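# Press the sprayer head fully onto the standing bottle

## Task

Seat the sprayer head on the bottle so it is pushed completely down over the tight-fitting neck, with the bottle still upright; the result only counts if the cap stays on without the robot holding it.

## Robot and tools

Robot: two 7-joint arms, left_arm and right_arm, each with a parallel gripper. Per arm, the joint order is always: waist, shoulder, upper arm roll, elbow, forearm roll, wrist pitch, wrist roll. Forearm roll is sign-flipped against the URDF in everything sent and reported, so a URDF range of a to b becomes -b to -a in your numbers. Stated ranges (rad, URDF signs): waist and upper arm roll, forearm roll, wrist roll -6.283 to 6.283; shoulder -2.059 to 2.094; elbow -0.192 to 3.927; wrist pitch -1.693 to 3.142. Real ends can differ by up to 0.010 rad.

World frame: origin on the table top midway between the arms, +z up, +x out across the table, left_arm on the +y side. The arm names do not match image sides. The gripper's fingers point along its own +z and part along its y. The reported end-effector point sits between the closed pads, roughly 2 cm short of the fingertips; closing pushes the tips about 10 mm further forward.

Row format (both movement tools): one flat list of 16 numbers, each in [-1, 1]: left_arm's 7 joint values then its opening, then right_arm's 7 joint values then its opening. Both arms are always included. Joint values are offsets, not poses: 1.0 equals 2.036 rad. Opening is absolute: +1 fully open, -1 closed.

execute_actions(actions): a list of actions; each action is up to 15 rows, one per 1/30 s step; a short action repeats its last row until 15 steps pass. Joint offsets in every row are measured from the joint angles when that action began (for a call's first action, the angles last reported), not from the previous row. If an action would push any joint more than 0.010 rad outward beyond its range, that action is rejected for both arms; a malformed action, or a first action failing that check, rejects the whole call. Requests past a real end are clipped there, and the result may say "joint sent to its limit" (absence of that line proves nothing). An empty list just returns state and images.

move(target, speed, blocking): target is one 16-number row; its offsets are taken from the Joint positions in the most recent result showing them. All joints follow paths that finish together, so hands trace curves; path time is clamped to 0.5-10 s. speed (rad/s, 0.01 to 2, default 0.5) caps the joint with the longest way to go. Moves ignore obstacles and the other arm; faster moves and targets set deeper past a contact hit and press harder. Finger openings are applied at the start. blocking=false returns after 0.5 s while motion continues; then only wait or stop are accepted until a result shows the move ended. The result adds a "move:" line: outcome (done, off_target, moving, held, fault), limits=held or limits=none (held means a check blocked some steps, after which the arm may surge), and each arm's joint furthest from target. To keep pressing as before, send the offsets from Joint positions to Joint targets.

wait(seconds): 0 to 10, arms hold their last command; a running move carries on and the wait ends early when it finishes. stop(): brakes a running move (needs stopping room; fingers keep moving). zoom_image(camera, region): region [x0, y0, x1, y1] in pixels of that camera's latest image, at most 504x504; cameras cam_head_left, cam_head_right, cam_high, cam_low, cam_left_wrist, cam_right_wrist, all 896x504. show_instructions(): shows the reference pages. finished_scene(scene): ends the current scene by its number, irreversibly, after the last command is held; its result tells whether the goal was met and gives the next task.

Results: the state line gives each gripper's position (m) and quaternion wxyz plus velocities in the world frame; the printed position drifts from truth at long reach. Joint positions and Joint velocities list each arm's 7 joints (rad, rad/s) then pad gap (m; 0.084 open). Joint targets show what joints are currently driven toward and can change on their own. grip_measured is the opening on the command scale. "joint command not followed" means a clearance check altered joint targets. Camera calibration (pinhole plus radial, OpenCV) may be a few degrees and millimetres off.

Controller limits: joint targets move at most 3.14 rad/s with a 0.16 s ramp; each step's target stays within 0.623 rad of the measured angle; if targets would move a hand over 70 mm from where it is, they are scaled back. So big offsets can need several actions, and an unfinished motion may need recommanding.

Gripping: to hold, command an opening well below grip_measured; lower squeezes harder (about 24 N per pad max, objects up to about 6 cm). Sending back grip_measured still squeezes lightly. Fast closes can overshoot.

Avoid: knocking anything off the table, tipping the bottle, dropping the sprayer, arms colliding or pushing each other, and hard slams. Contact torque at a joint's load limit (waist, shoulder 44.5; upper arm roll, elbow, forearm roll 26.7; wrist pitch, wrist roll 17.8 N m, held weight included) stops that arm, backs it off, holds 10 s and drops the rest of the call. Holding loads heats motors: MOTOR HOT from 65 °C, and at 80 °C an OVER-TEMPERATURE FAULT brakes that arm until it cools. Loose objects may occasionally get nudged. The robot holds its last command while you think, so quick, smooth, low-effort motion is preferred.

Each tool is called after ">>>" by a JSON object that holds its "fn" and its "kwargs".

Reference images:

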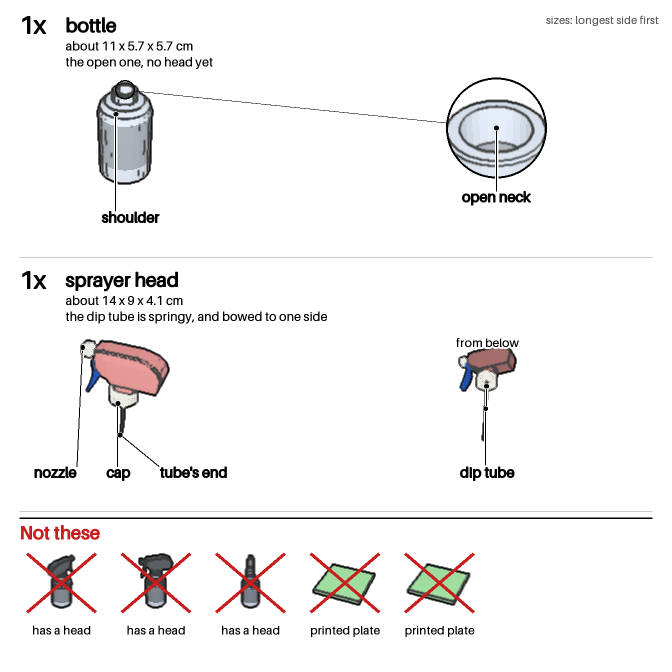

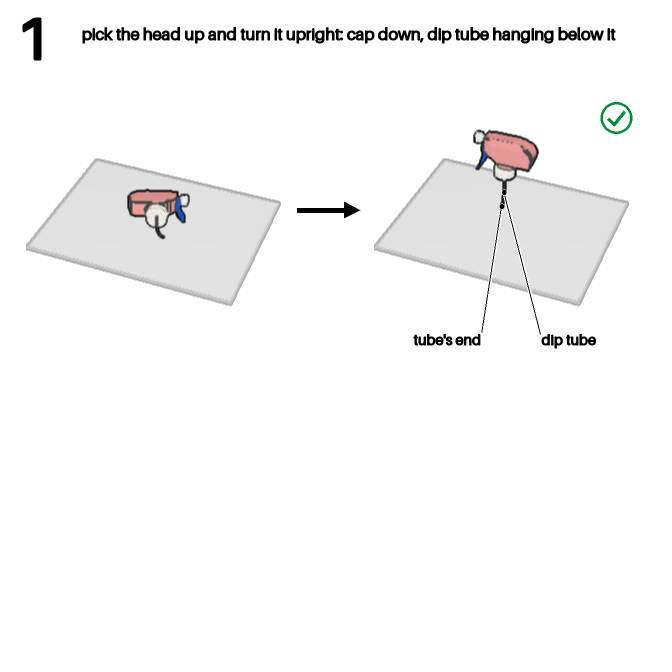

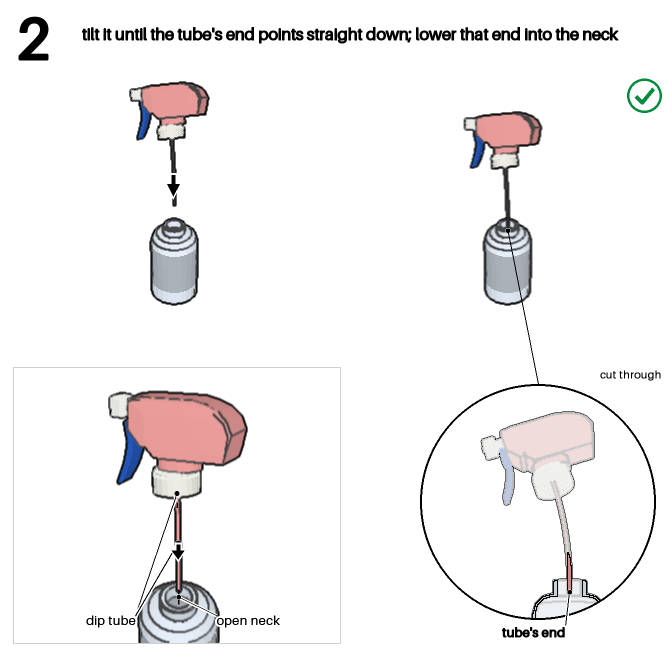

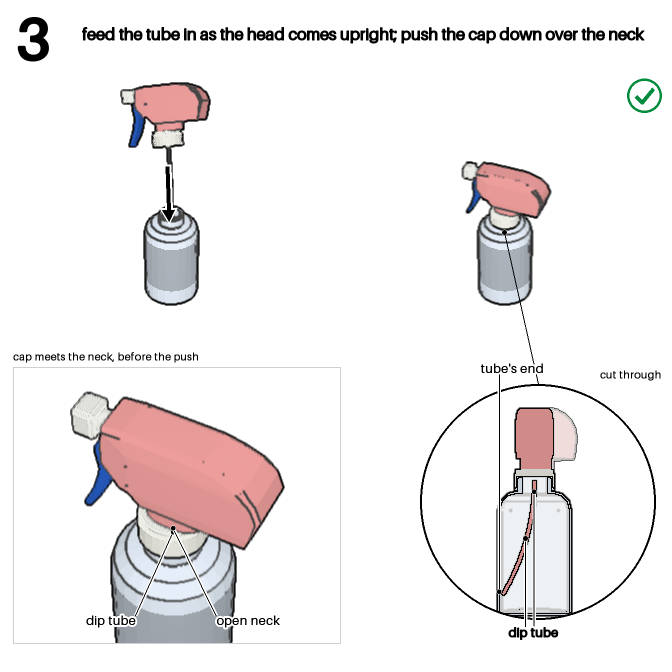

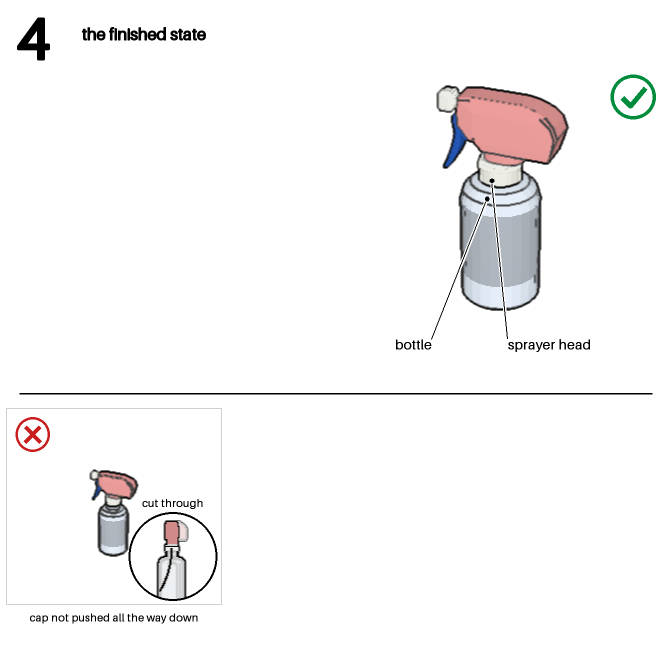

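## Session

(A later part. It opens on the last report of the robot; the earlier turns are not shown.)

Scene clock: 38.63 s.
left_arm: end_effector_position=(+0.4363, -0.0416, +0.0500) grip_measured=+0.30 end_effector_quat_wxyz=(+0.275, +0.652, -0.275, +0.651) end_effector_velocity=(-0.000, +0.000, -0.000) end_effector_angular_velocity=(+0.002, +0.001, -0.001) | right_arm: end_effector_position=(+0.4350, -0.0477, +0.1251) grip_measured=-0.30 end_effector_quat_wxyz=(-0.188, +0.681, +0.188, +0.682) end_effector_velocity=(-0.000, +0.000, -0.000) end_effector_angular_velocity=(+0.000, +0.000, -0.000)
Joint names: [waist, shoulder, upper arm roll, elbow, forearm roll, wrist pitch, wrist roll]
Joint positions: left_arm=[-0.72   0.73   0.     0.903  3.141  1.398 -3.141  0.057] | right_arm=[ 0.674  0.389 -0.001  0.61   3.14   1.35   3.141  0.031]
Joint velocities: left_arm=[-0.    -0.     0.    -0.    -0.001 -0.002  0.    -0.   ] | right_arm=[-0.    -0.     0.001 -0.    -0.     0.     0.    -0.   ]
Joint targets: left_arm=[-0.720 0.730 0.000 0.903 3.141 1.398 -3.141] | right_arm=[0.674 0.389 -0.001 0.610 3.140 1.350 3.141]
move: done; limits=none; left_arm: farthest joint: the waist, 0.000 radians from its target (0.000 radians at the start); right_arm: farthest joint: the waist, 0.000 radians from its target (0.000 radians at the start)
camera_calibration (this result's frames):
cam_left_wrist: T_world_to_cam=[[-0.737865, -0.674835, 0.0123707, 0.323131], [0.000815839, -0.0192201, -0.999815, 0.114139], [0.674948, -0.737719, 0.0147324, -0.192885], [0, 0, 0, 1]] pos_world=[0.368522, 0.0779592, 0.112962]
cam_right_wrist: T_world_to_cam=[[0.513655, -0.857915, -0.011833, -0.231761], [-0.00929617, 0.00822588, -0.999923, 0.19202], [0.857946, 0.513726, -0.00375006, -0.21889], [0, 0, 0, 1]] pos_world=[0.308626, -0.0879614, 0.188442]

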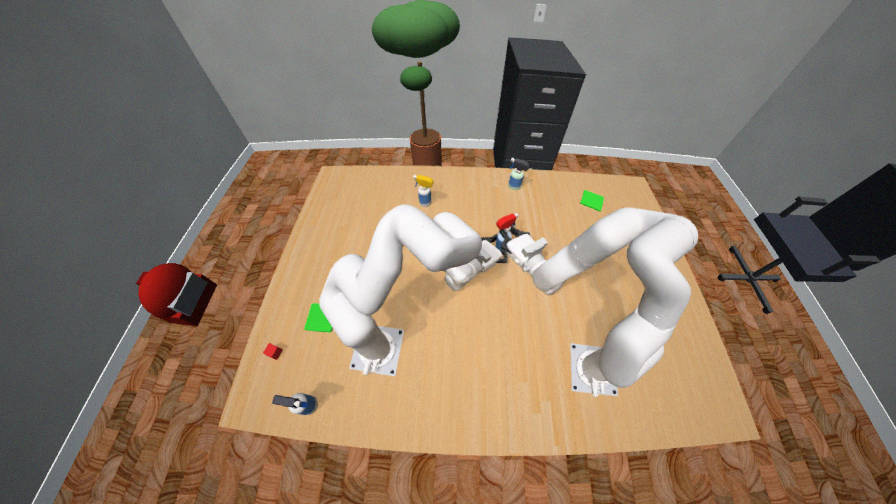

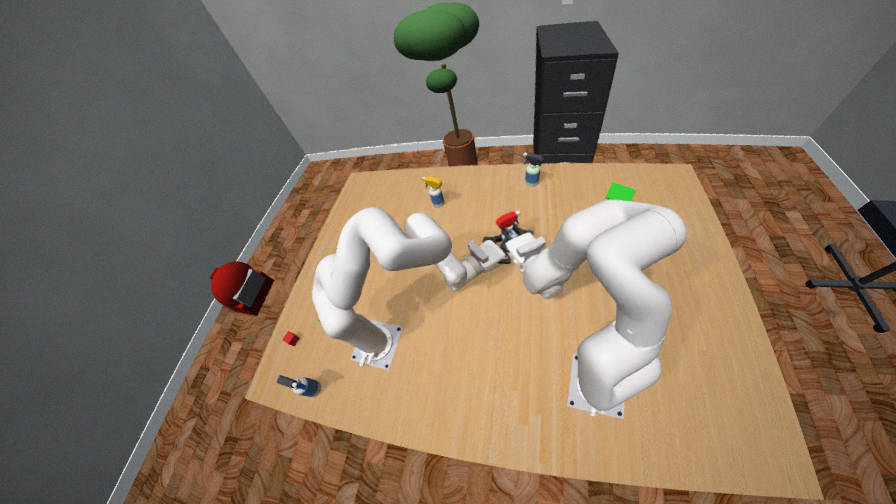

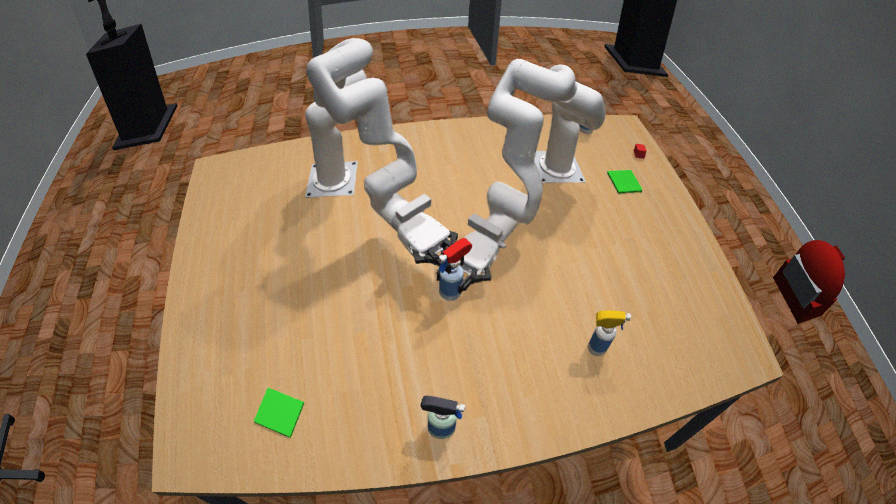

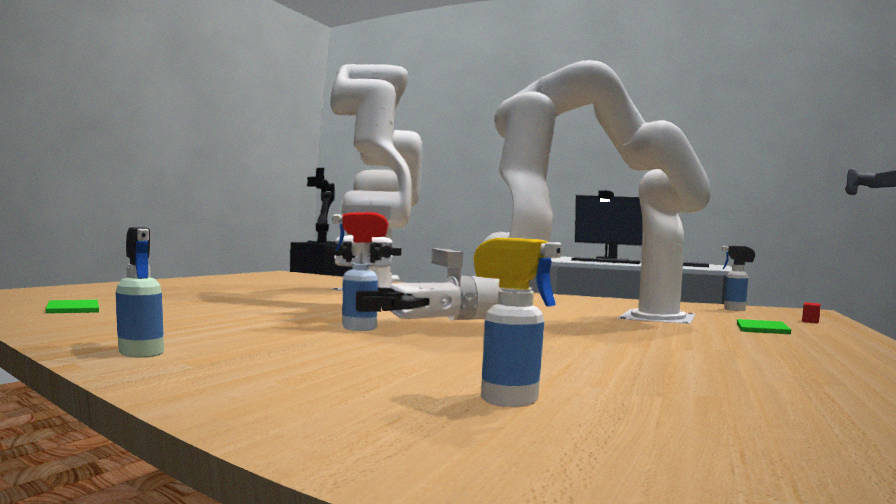

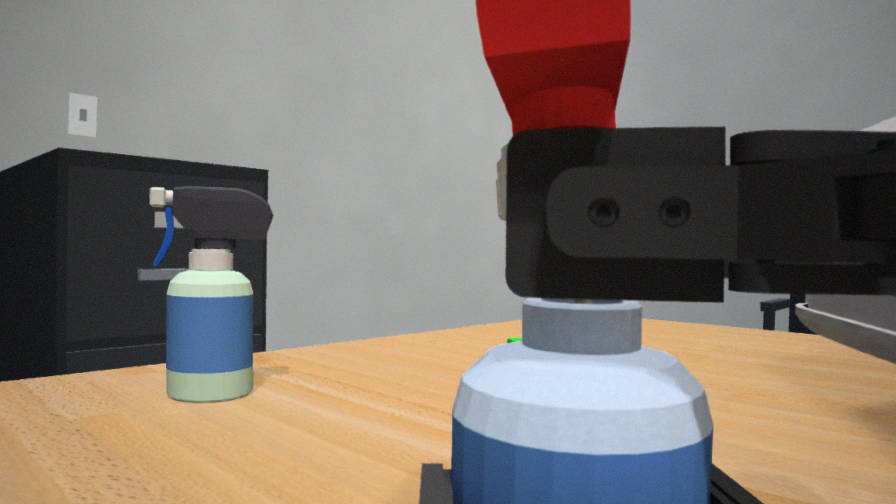

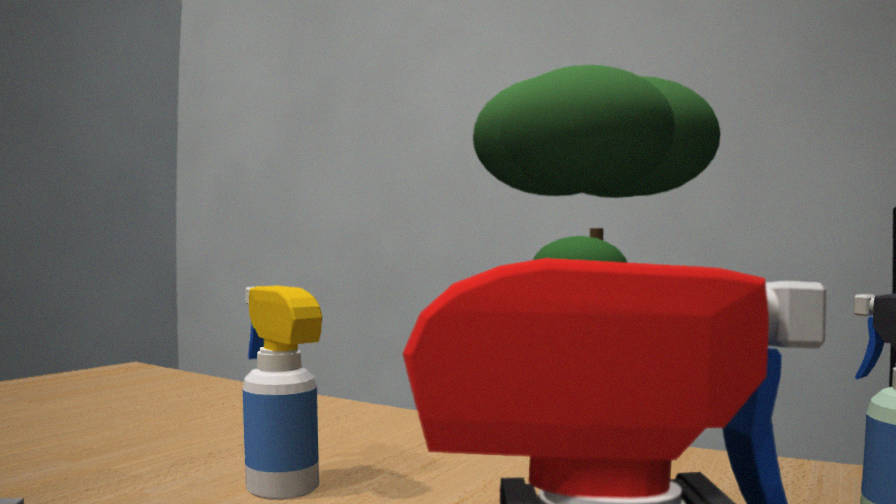

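>>> {"fn": "move", "kwargs": {"target": [0,0,0,0,0,0,0,0,-0.001,0.02,0,-0.001,0,0.021,0,-0.8], "speed": 0.04}}

>>> {"fn": "move", "kwargs": {"target": [0,0,0,0,0,0,0,0,0,0,0,0,0,0,0,-0.2]}}

>>> {"fn": "move", "kwargs": {"target": [0,0,0,0,0,0,0,0,0,-0.03,0,-0.07,0,0.04,0,-0.15], "speed": 0.08}}

Scene clock: 40.50 s.
left_arm: end_effector_position=(+0.4363, -0.0416, +0.0500) grip_measured=+0.30 end_effector_quat_wxyz=(+0.275, +0.652, -0.275, +0.651) end_effector_velocity=(+0.001, +0.001, -0.001) end_effector_angular_velocity=(+0.001, +0.001, +0.001) | right_arm: end_effector_position=(+0.4326, -0.0505, +0.1123) grip_measured=-0.30 end_effector_quat_wxyz=(-0.187, +0.682, +0.188, +0.682) end_effector_velocity=(+0.000, -0.000, -0.000) end_effector_angular_velocity=(-0.000, -0.001, -0.001)
Joint names: [waist, shoulder, upper arm roll, elbow, forearm roll, wrist pitch, wrist roll]
Joint positions: left_arm=[-0.72   0.73   0.     0.903  3.141  1.398 -3.141  0.057] | right_arm=[ 0.672  0.43  -0.001  0.608  3.14   1.392  3.141  0.031]
Joint velocities: left_arm=[ 0.002  0.001 -0.     0.    -0.    -0.     0.    -0.   ] | right_arm=[-0.     0.002 -0.001  0.     0.     0.002 -0.    -0.   ]
Joint targets: left_arm=[-0.720 0.730 0.000 0.903 3.141 1.398 -3.141] | right_arm=[0.672 0.430 -0.001 0.608 3.140 1.392 3.141]
move: done; limits=none; left_arm: farthest joint: the waist, 0.000 radians from its target (0.000 radians at the start); right_arm: farthest joint: the waist, 0.000 radians from its target (0.002 radians at the start)
camera_calibration (this result's frames):
cam_left_wrist: T_world_to_cam=[[-0.737864, -0.674836, 0.0123705, 0.323132], [0.00081096, -0.0192144, -0.999815, 0.114138], [0.674949, -0.737717, 0.0147249, -0.192883], [0, 0, 0, 1]] pos_world=[0.368521, 0.0779607, 0.11296]
cam_right_wrist: T_world_to_cam=[[0.51193, -0.858947, -0.011729, -0.23237], [-0.00914509, 0.0082036, -0.999925, 0.179186], [0.858978, 0.511999, -0.00365547, -0.21592], [0, 0, 0, 1]] pos_world=[0.306066, -0.0905131, 0.175658]

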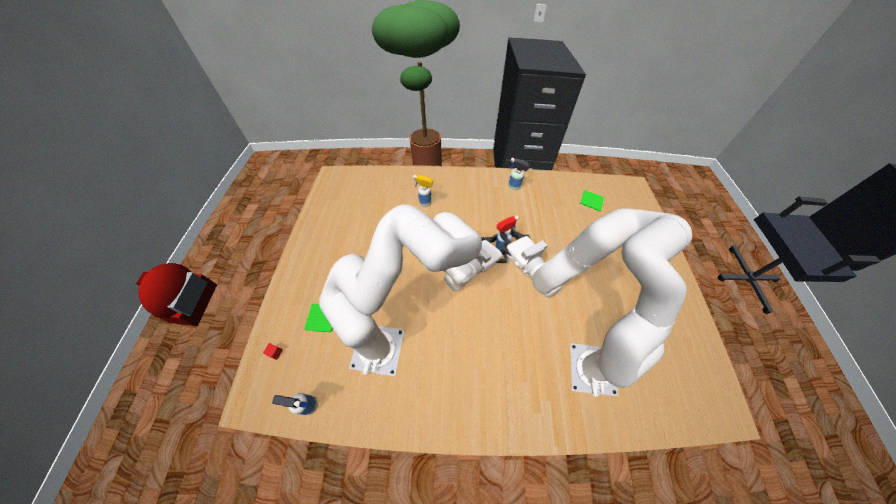

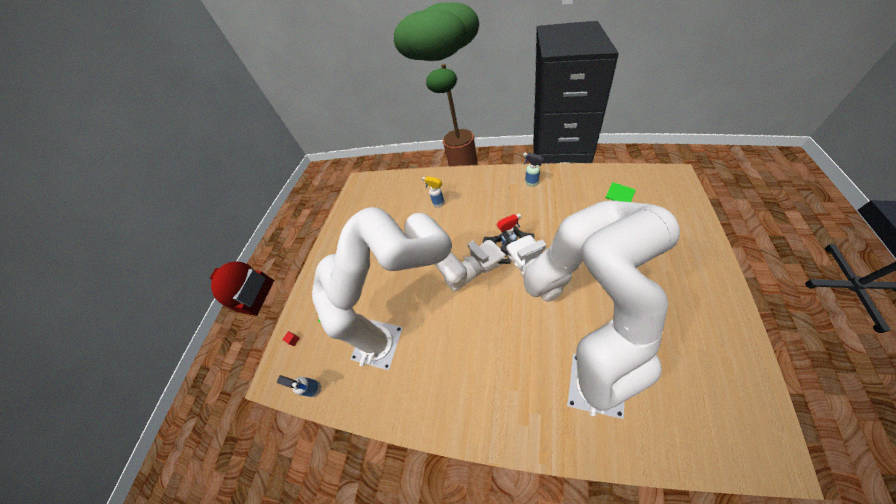

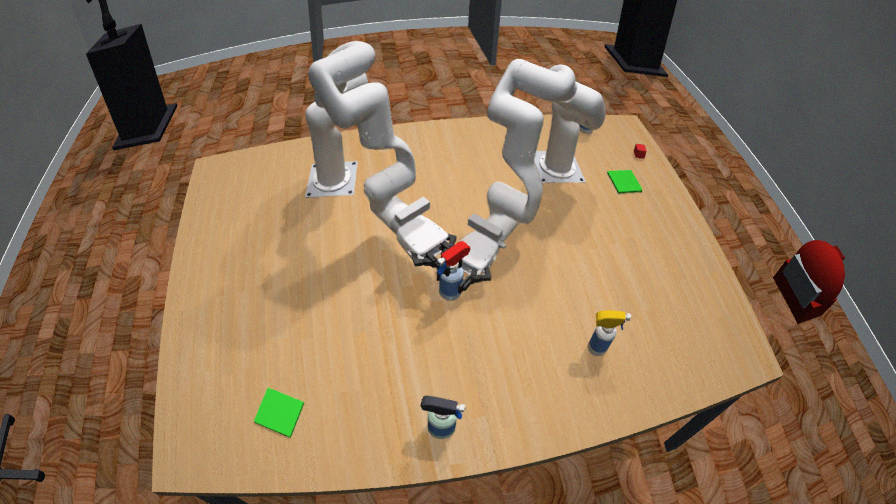

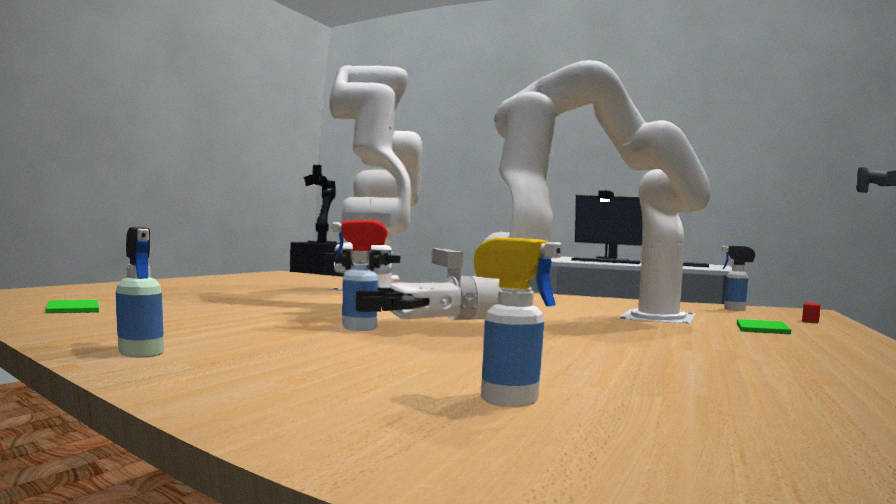

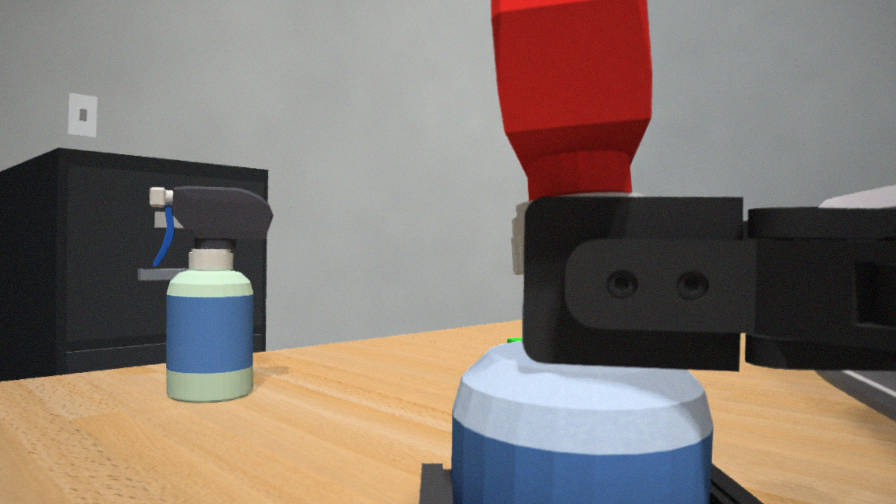

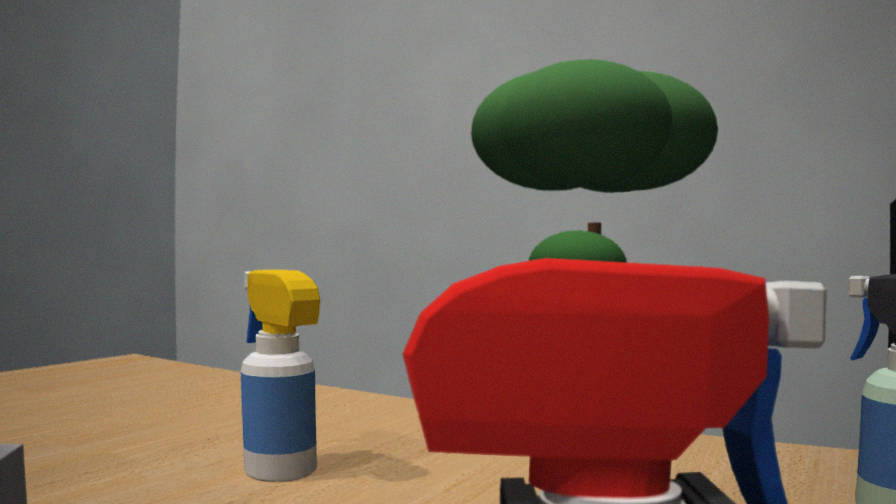

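Scene clock: 41.03 s.
left_arm: end_effector_position=(+0.4363, -0.0416, +0.0500) grip_measured=+0.30 end_effector_quat_wxyz=(+0.275, +0.652, -0.275, +0.651) end_effector_velocity=(-0.000, -0.000, -0.001) end_effector_angular_velocity=(+0.001, +0.000, -0.000) | right_arm: end_effector_position=(+0.4326, -0.0505, +0.1123) grip_measured=-0.22 end_effector_quat_wxyz=(-0.187, +0.682, +0.188, +0.682) end_effector_velocity=(-0.000, +0.000, -0.000) end_effector_angular_velocity=(+0.000, +0.001, +0.001)
Joint names: [waist, shoulder, upper arm roll, elbow, forearm roll, wrist pitch, wrist roll]
Joint positions: left_arm=[-0.72   0.73   0.     0.903  3.141  1.398 -3.141  0.057] | right_arm=[ 0.672  0.43  -0.001  0.608  3.14   1.392  3.141  0.035]
Joint velocities: left_arm=[-0.     0.001 -0.    -0.     0.     0.     0.001 -0.   ] | right_arm=[-0.     0.     0.001 -0.     0.    -0.     0.     0.   ]
Joint targets: left_arm=[-0.720 0.730 0.000 0.903 3.141 1.398 -3.141] | right_arm=[0.672 0.430 -0.001 0.608 3.140 1.392 3.141]
move: done; limits=none; left_arm: farthest joint: the waist, 0.000 radians from its target (0.000 radians at the start); right_arm: farthest joint: the waist, 0.000 radians from its target (0.000 radians at the start)
camera_calibration (this result's frames):
cam_left_wrist: T_world_to_cam=[[-0.737842, -0.674861, 0.0123482, 0.323143], [0.000823694, -0.0191947, -0.999815, 0.114131], [0.674973, -0.737696, 0.0147185, -0.192887], [0, 0, 0, 1]] pos_world=[0.368529, 0.0779752, 0.112959]
cam_right_wrist: T_world_to_cam=[[0.5119, -0.858965, -0.0117237, -0.232377], [-0.00903808, 0.00826139, -0.999925, 0.179191], [0.858997, 0.511968, -0.00353439, -0.215969], [0, 0, 0, 1]] pos_world=[0.30609, -0.0905148, 0.17569]

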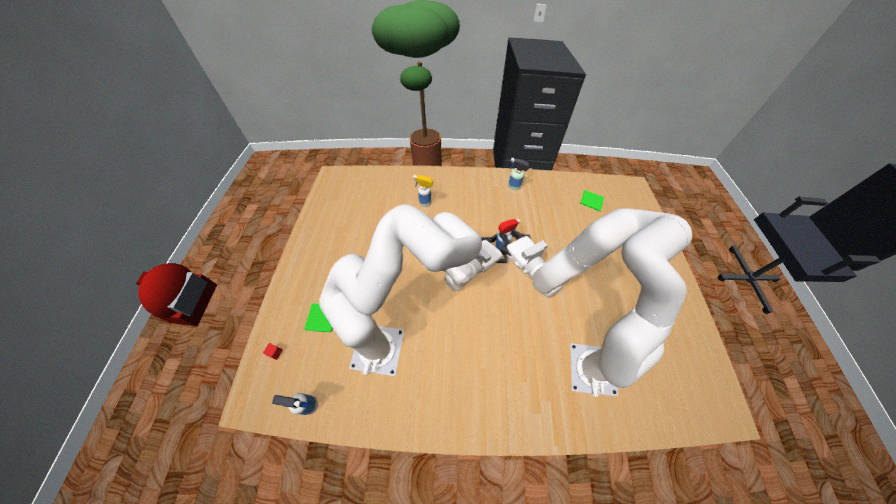

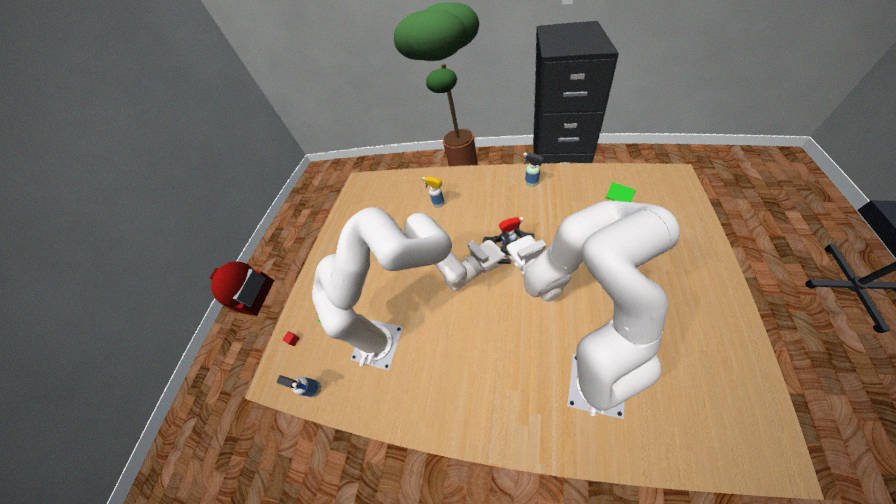

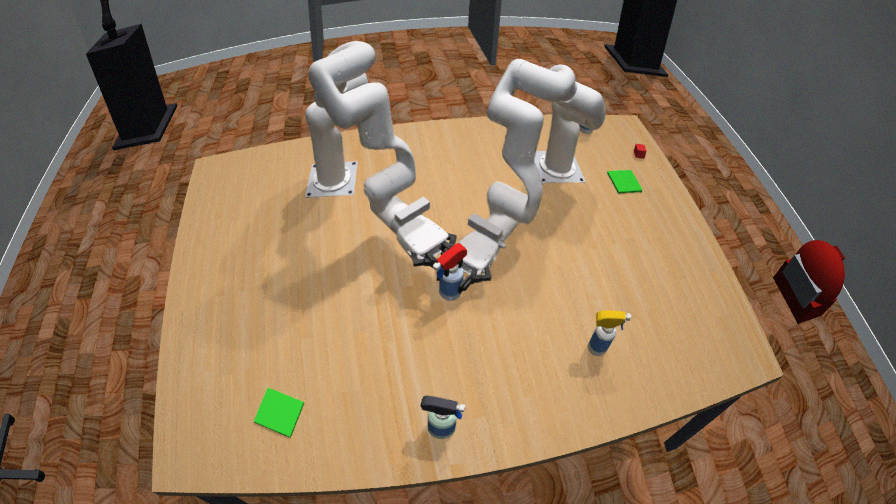

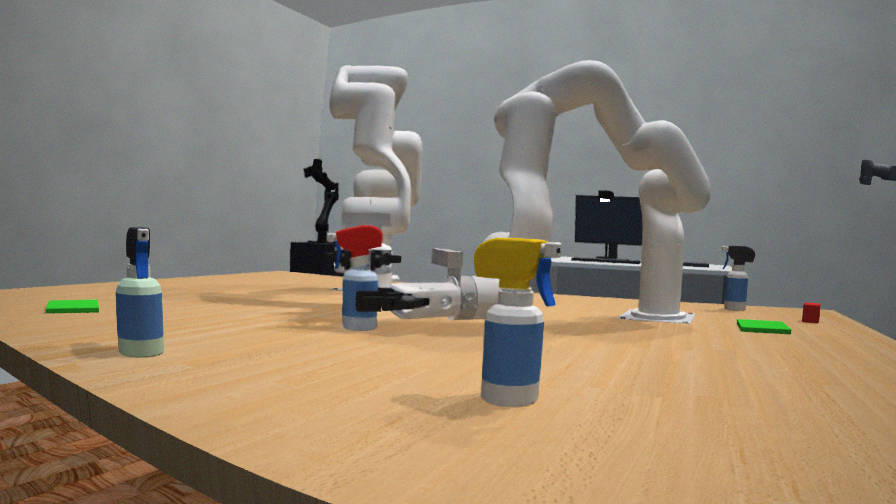

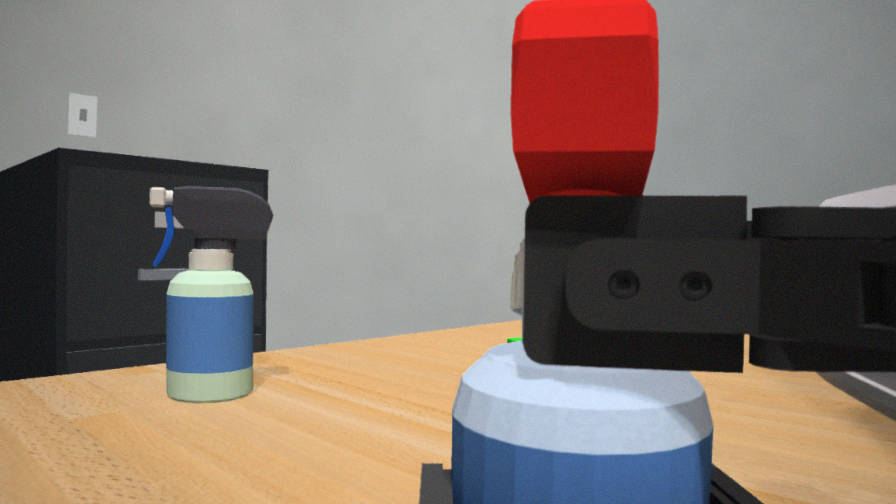

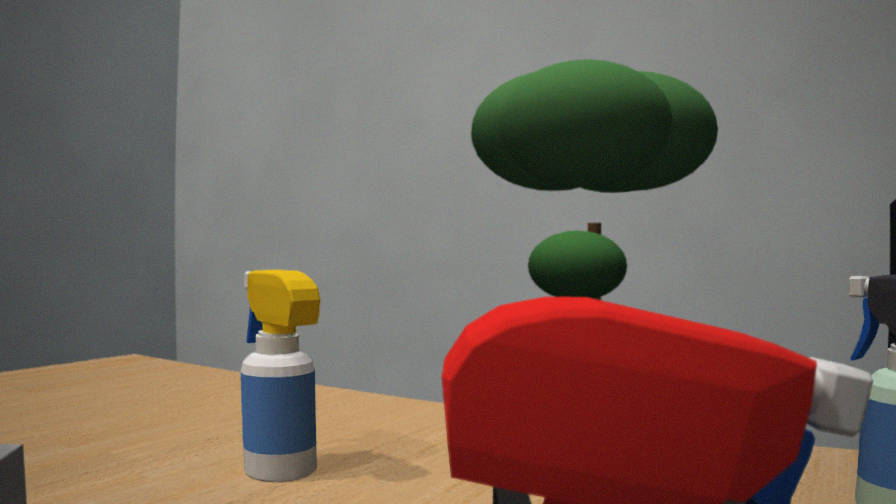

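Scene clock: 43.20 s.
left_arm: end_effector_position=(+0.4363, -0.0416, +0.0500) grip_measured=+0.30 end_effector_quat_wxyz=(+0.274, +0.652, -0.275, +0.651) end_effector_velocity=(+0.000, +0.000, +0.000) end_effector_angular_velocity=(-0.000, -0.000, +0.001) | right_arm: end_effector_position=(+0.3967, -0.0719, +0.1122) grip_measured=-0.16 end_effector_quat_wxyz=(-0.187, +0.682, +0.188, +0.682) end_effector_velocity=(-0.001, -0.000, -0.000) end_effector_angular_velocity=(-0.000, +0.001, +0.001)
Joint names: [waist, shoulder, upper arm roll, elbow, forearm roll, wrist pitch, wrist roll]
Joint positions: left_arm=[-0.72   0.73   0.     0.903  3.141  1.398 -3.141  0.057] | right_arm=[ 0.672  0.369 -0.001  0.466  3.14   1.474  3.141  0.037]
Joint velocities: left_arm=[ 0.001 -0.001  0.    -0.    -0.    -0.001  0.     0.   ] | right_arm=[ 0.    -0.001  0.001 -0.003  0.     0.001  0.    -0.   ]
Joint targets: left_arm=[-0.720 0.730 0.000 0.903 3.141 1.398 -3.141] | right_arm=[0.672 0.369 -0.001 0.466 3.140 1.474 3.141]
move: done; limits=none; left_arm: farthest joint: the waist, 0.000 radians from its target (0.000 radians at the start); right_arm: farthest joint: the elbow, 0.001 radians from its target (0.143 radians at the start)
camera_calibration (this result's frames):
cam_left_wrist: T_world_to_cam=[[-0.737839, -0.674864, 0.0123402, 0.323145], [0.00082773, -0.019187, -0.999816, 0.114129], [0.674976, -0.737693, 0.0147155, -0.192885], [0, 0, 0, 1]] pos_world=[0.368528, 0.0779786, 0.112959]
cam_right_wrist: T_world_to_cam=[[0.51187, -0.858983, -0.0117052, -0.232401], [-0.0089052, 0.00831922, -0.999926, 0.178863], [0.859016, 0.511937, -0.00339105, -0.17413], [0, 0, 0, 1]] pos_world=[0.270133, -0.111973, 0.175538]

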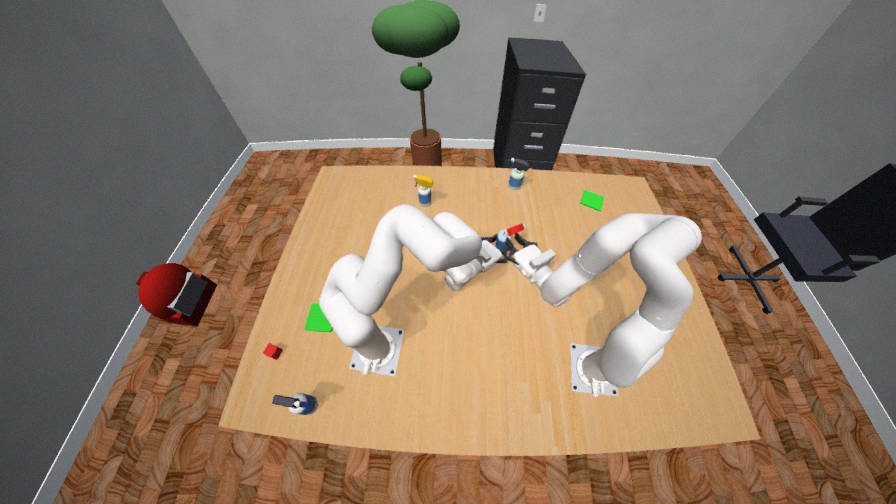

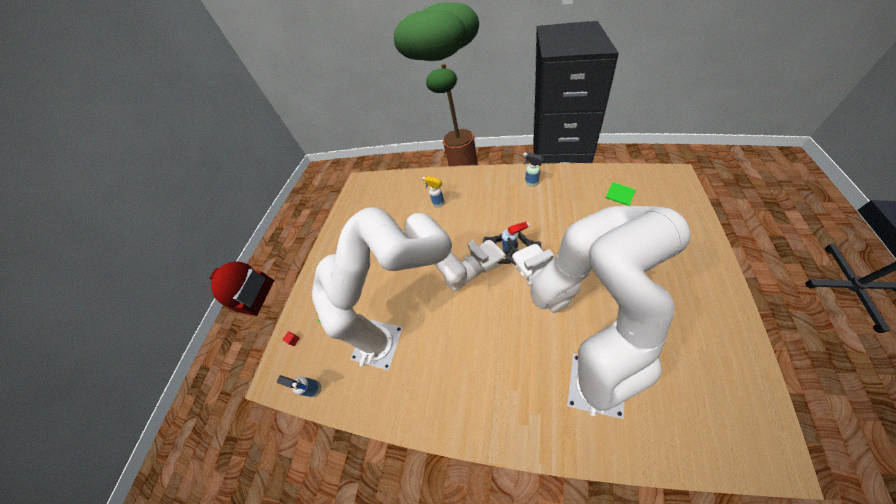

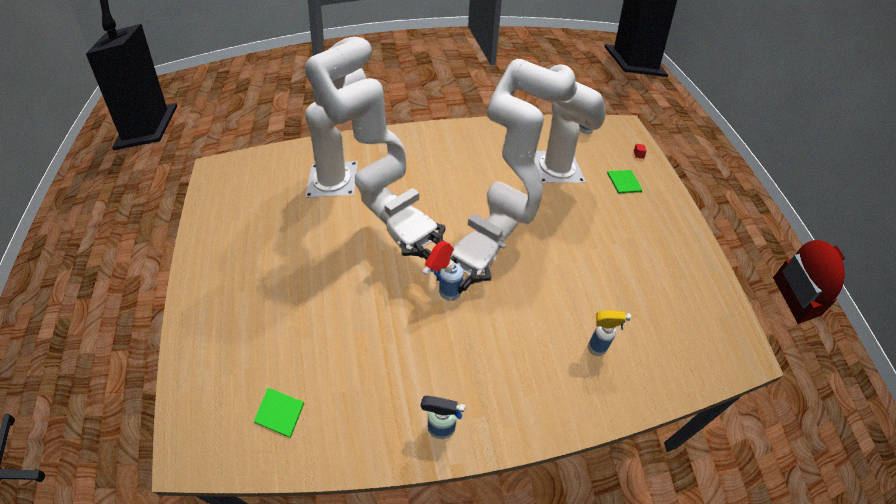

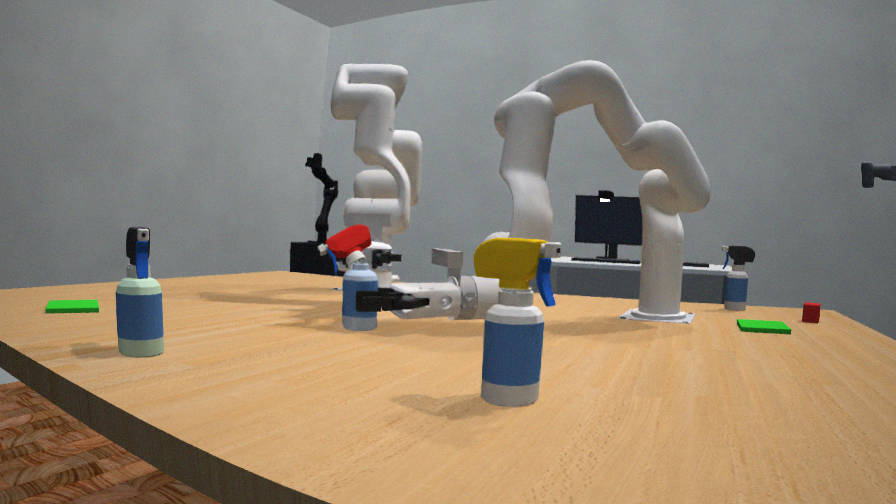

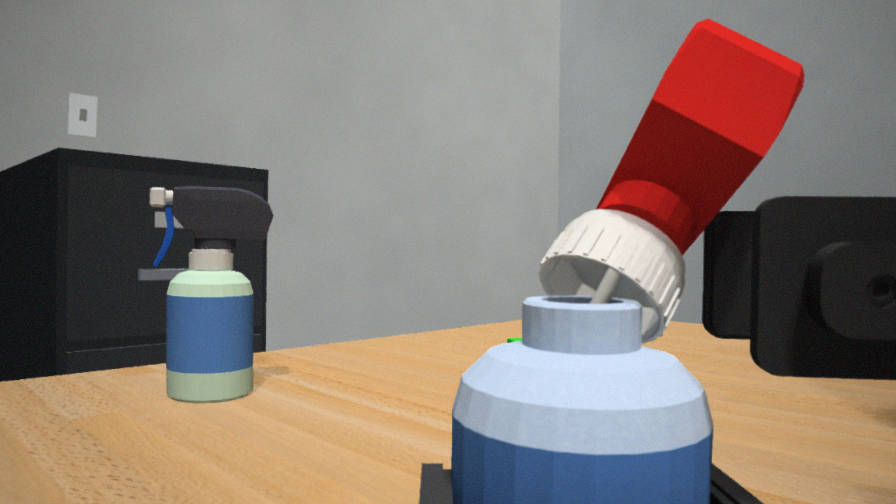

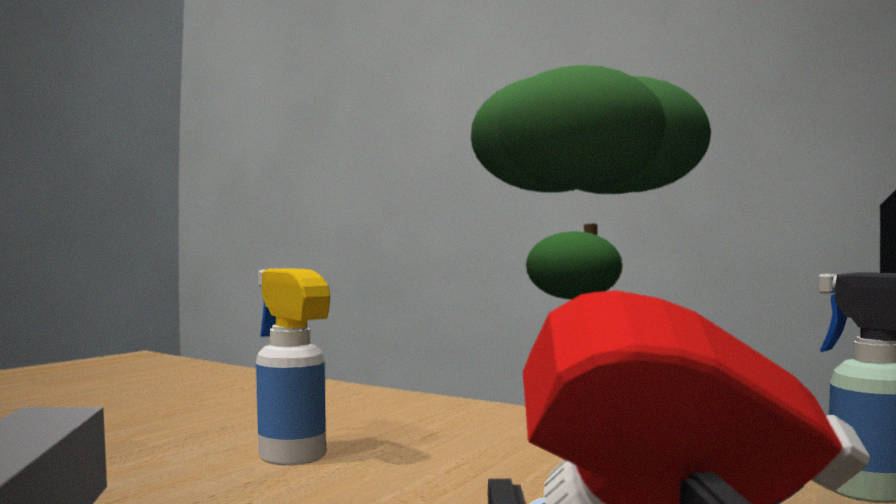

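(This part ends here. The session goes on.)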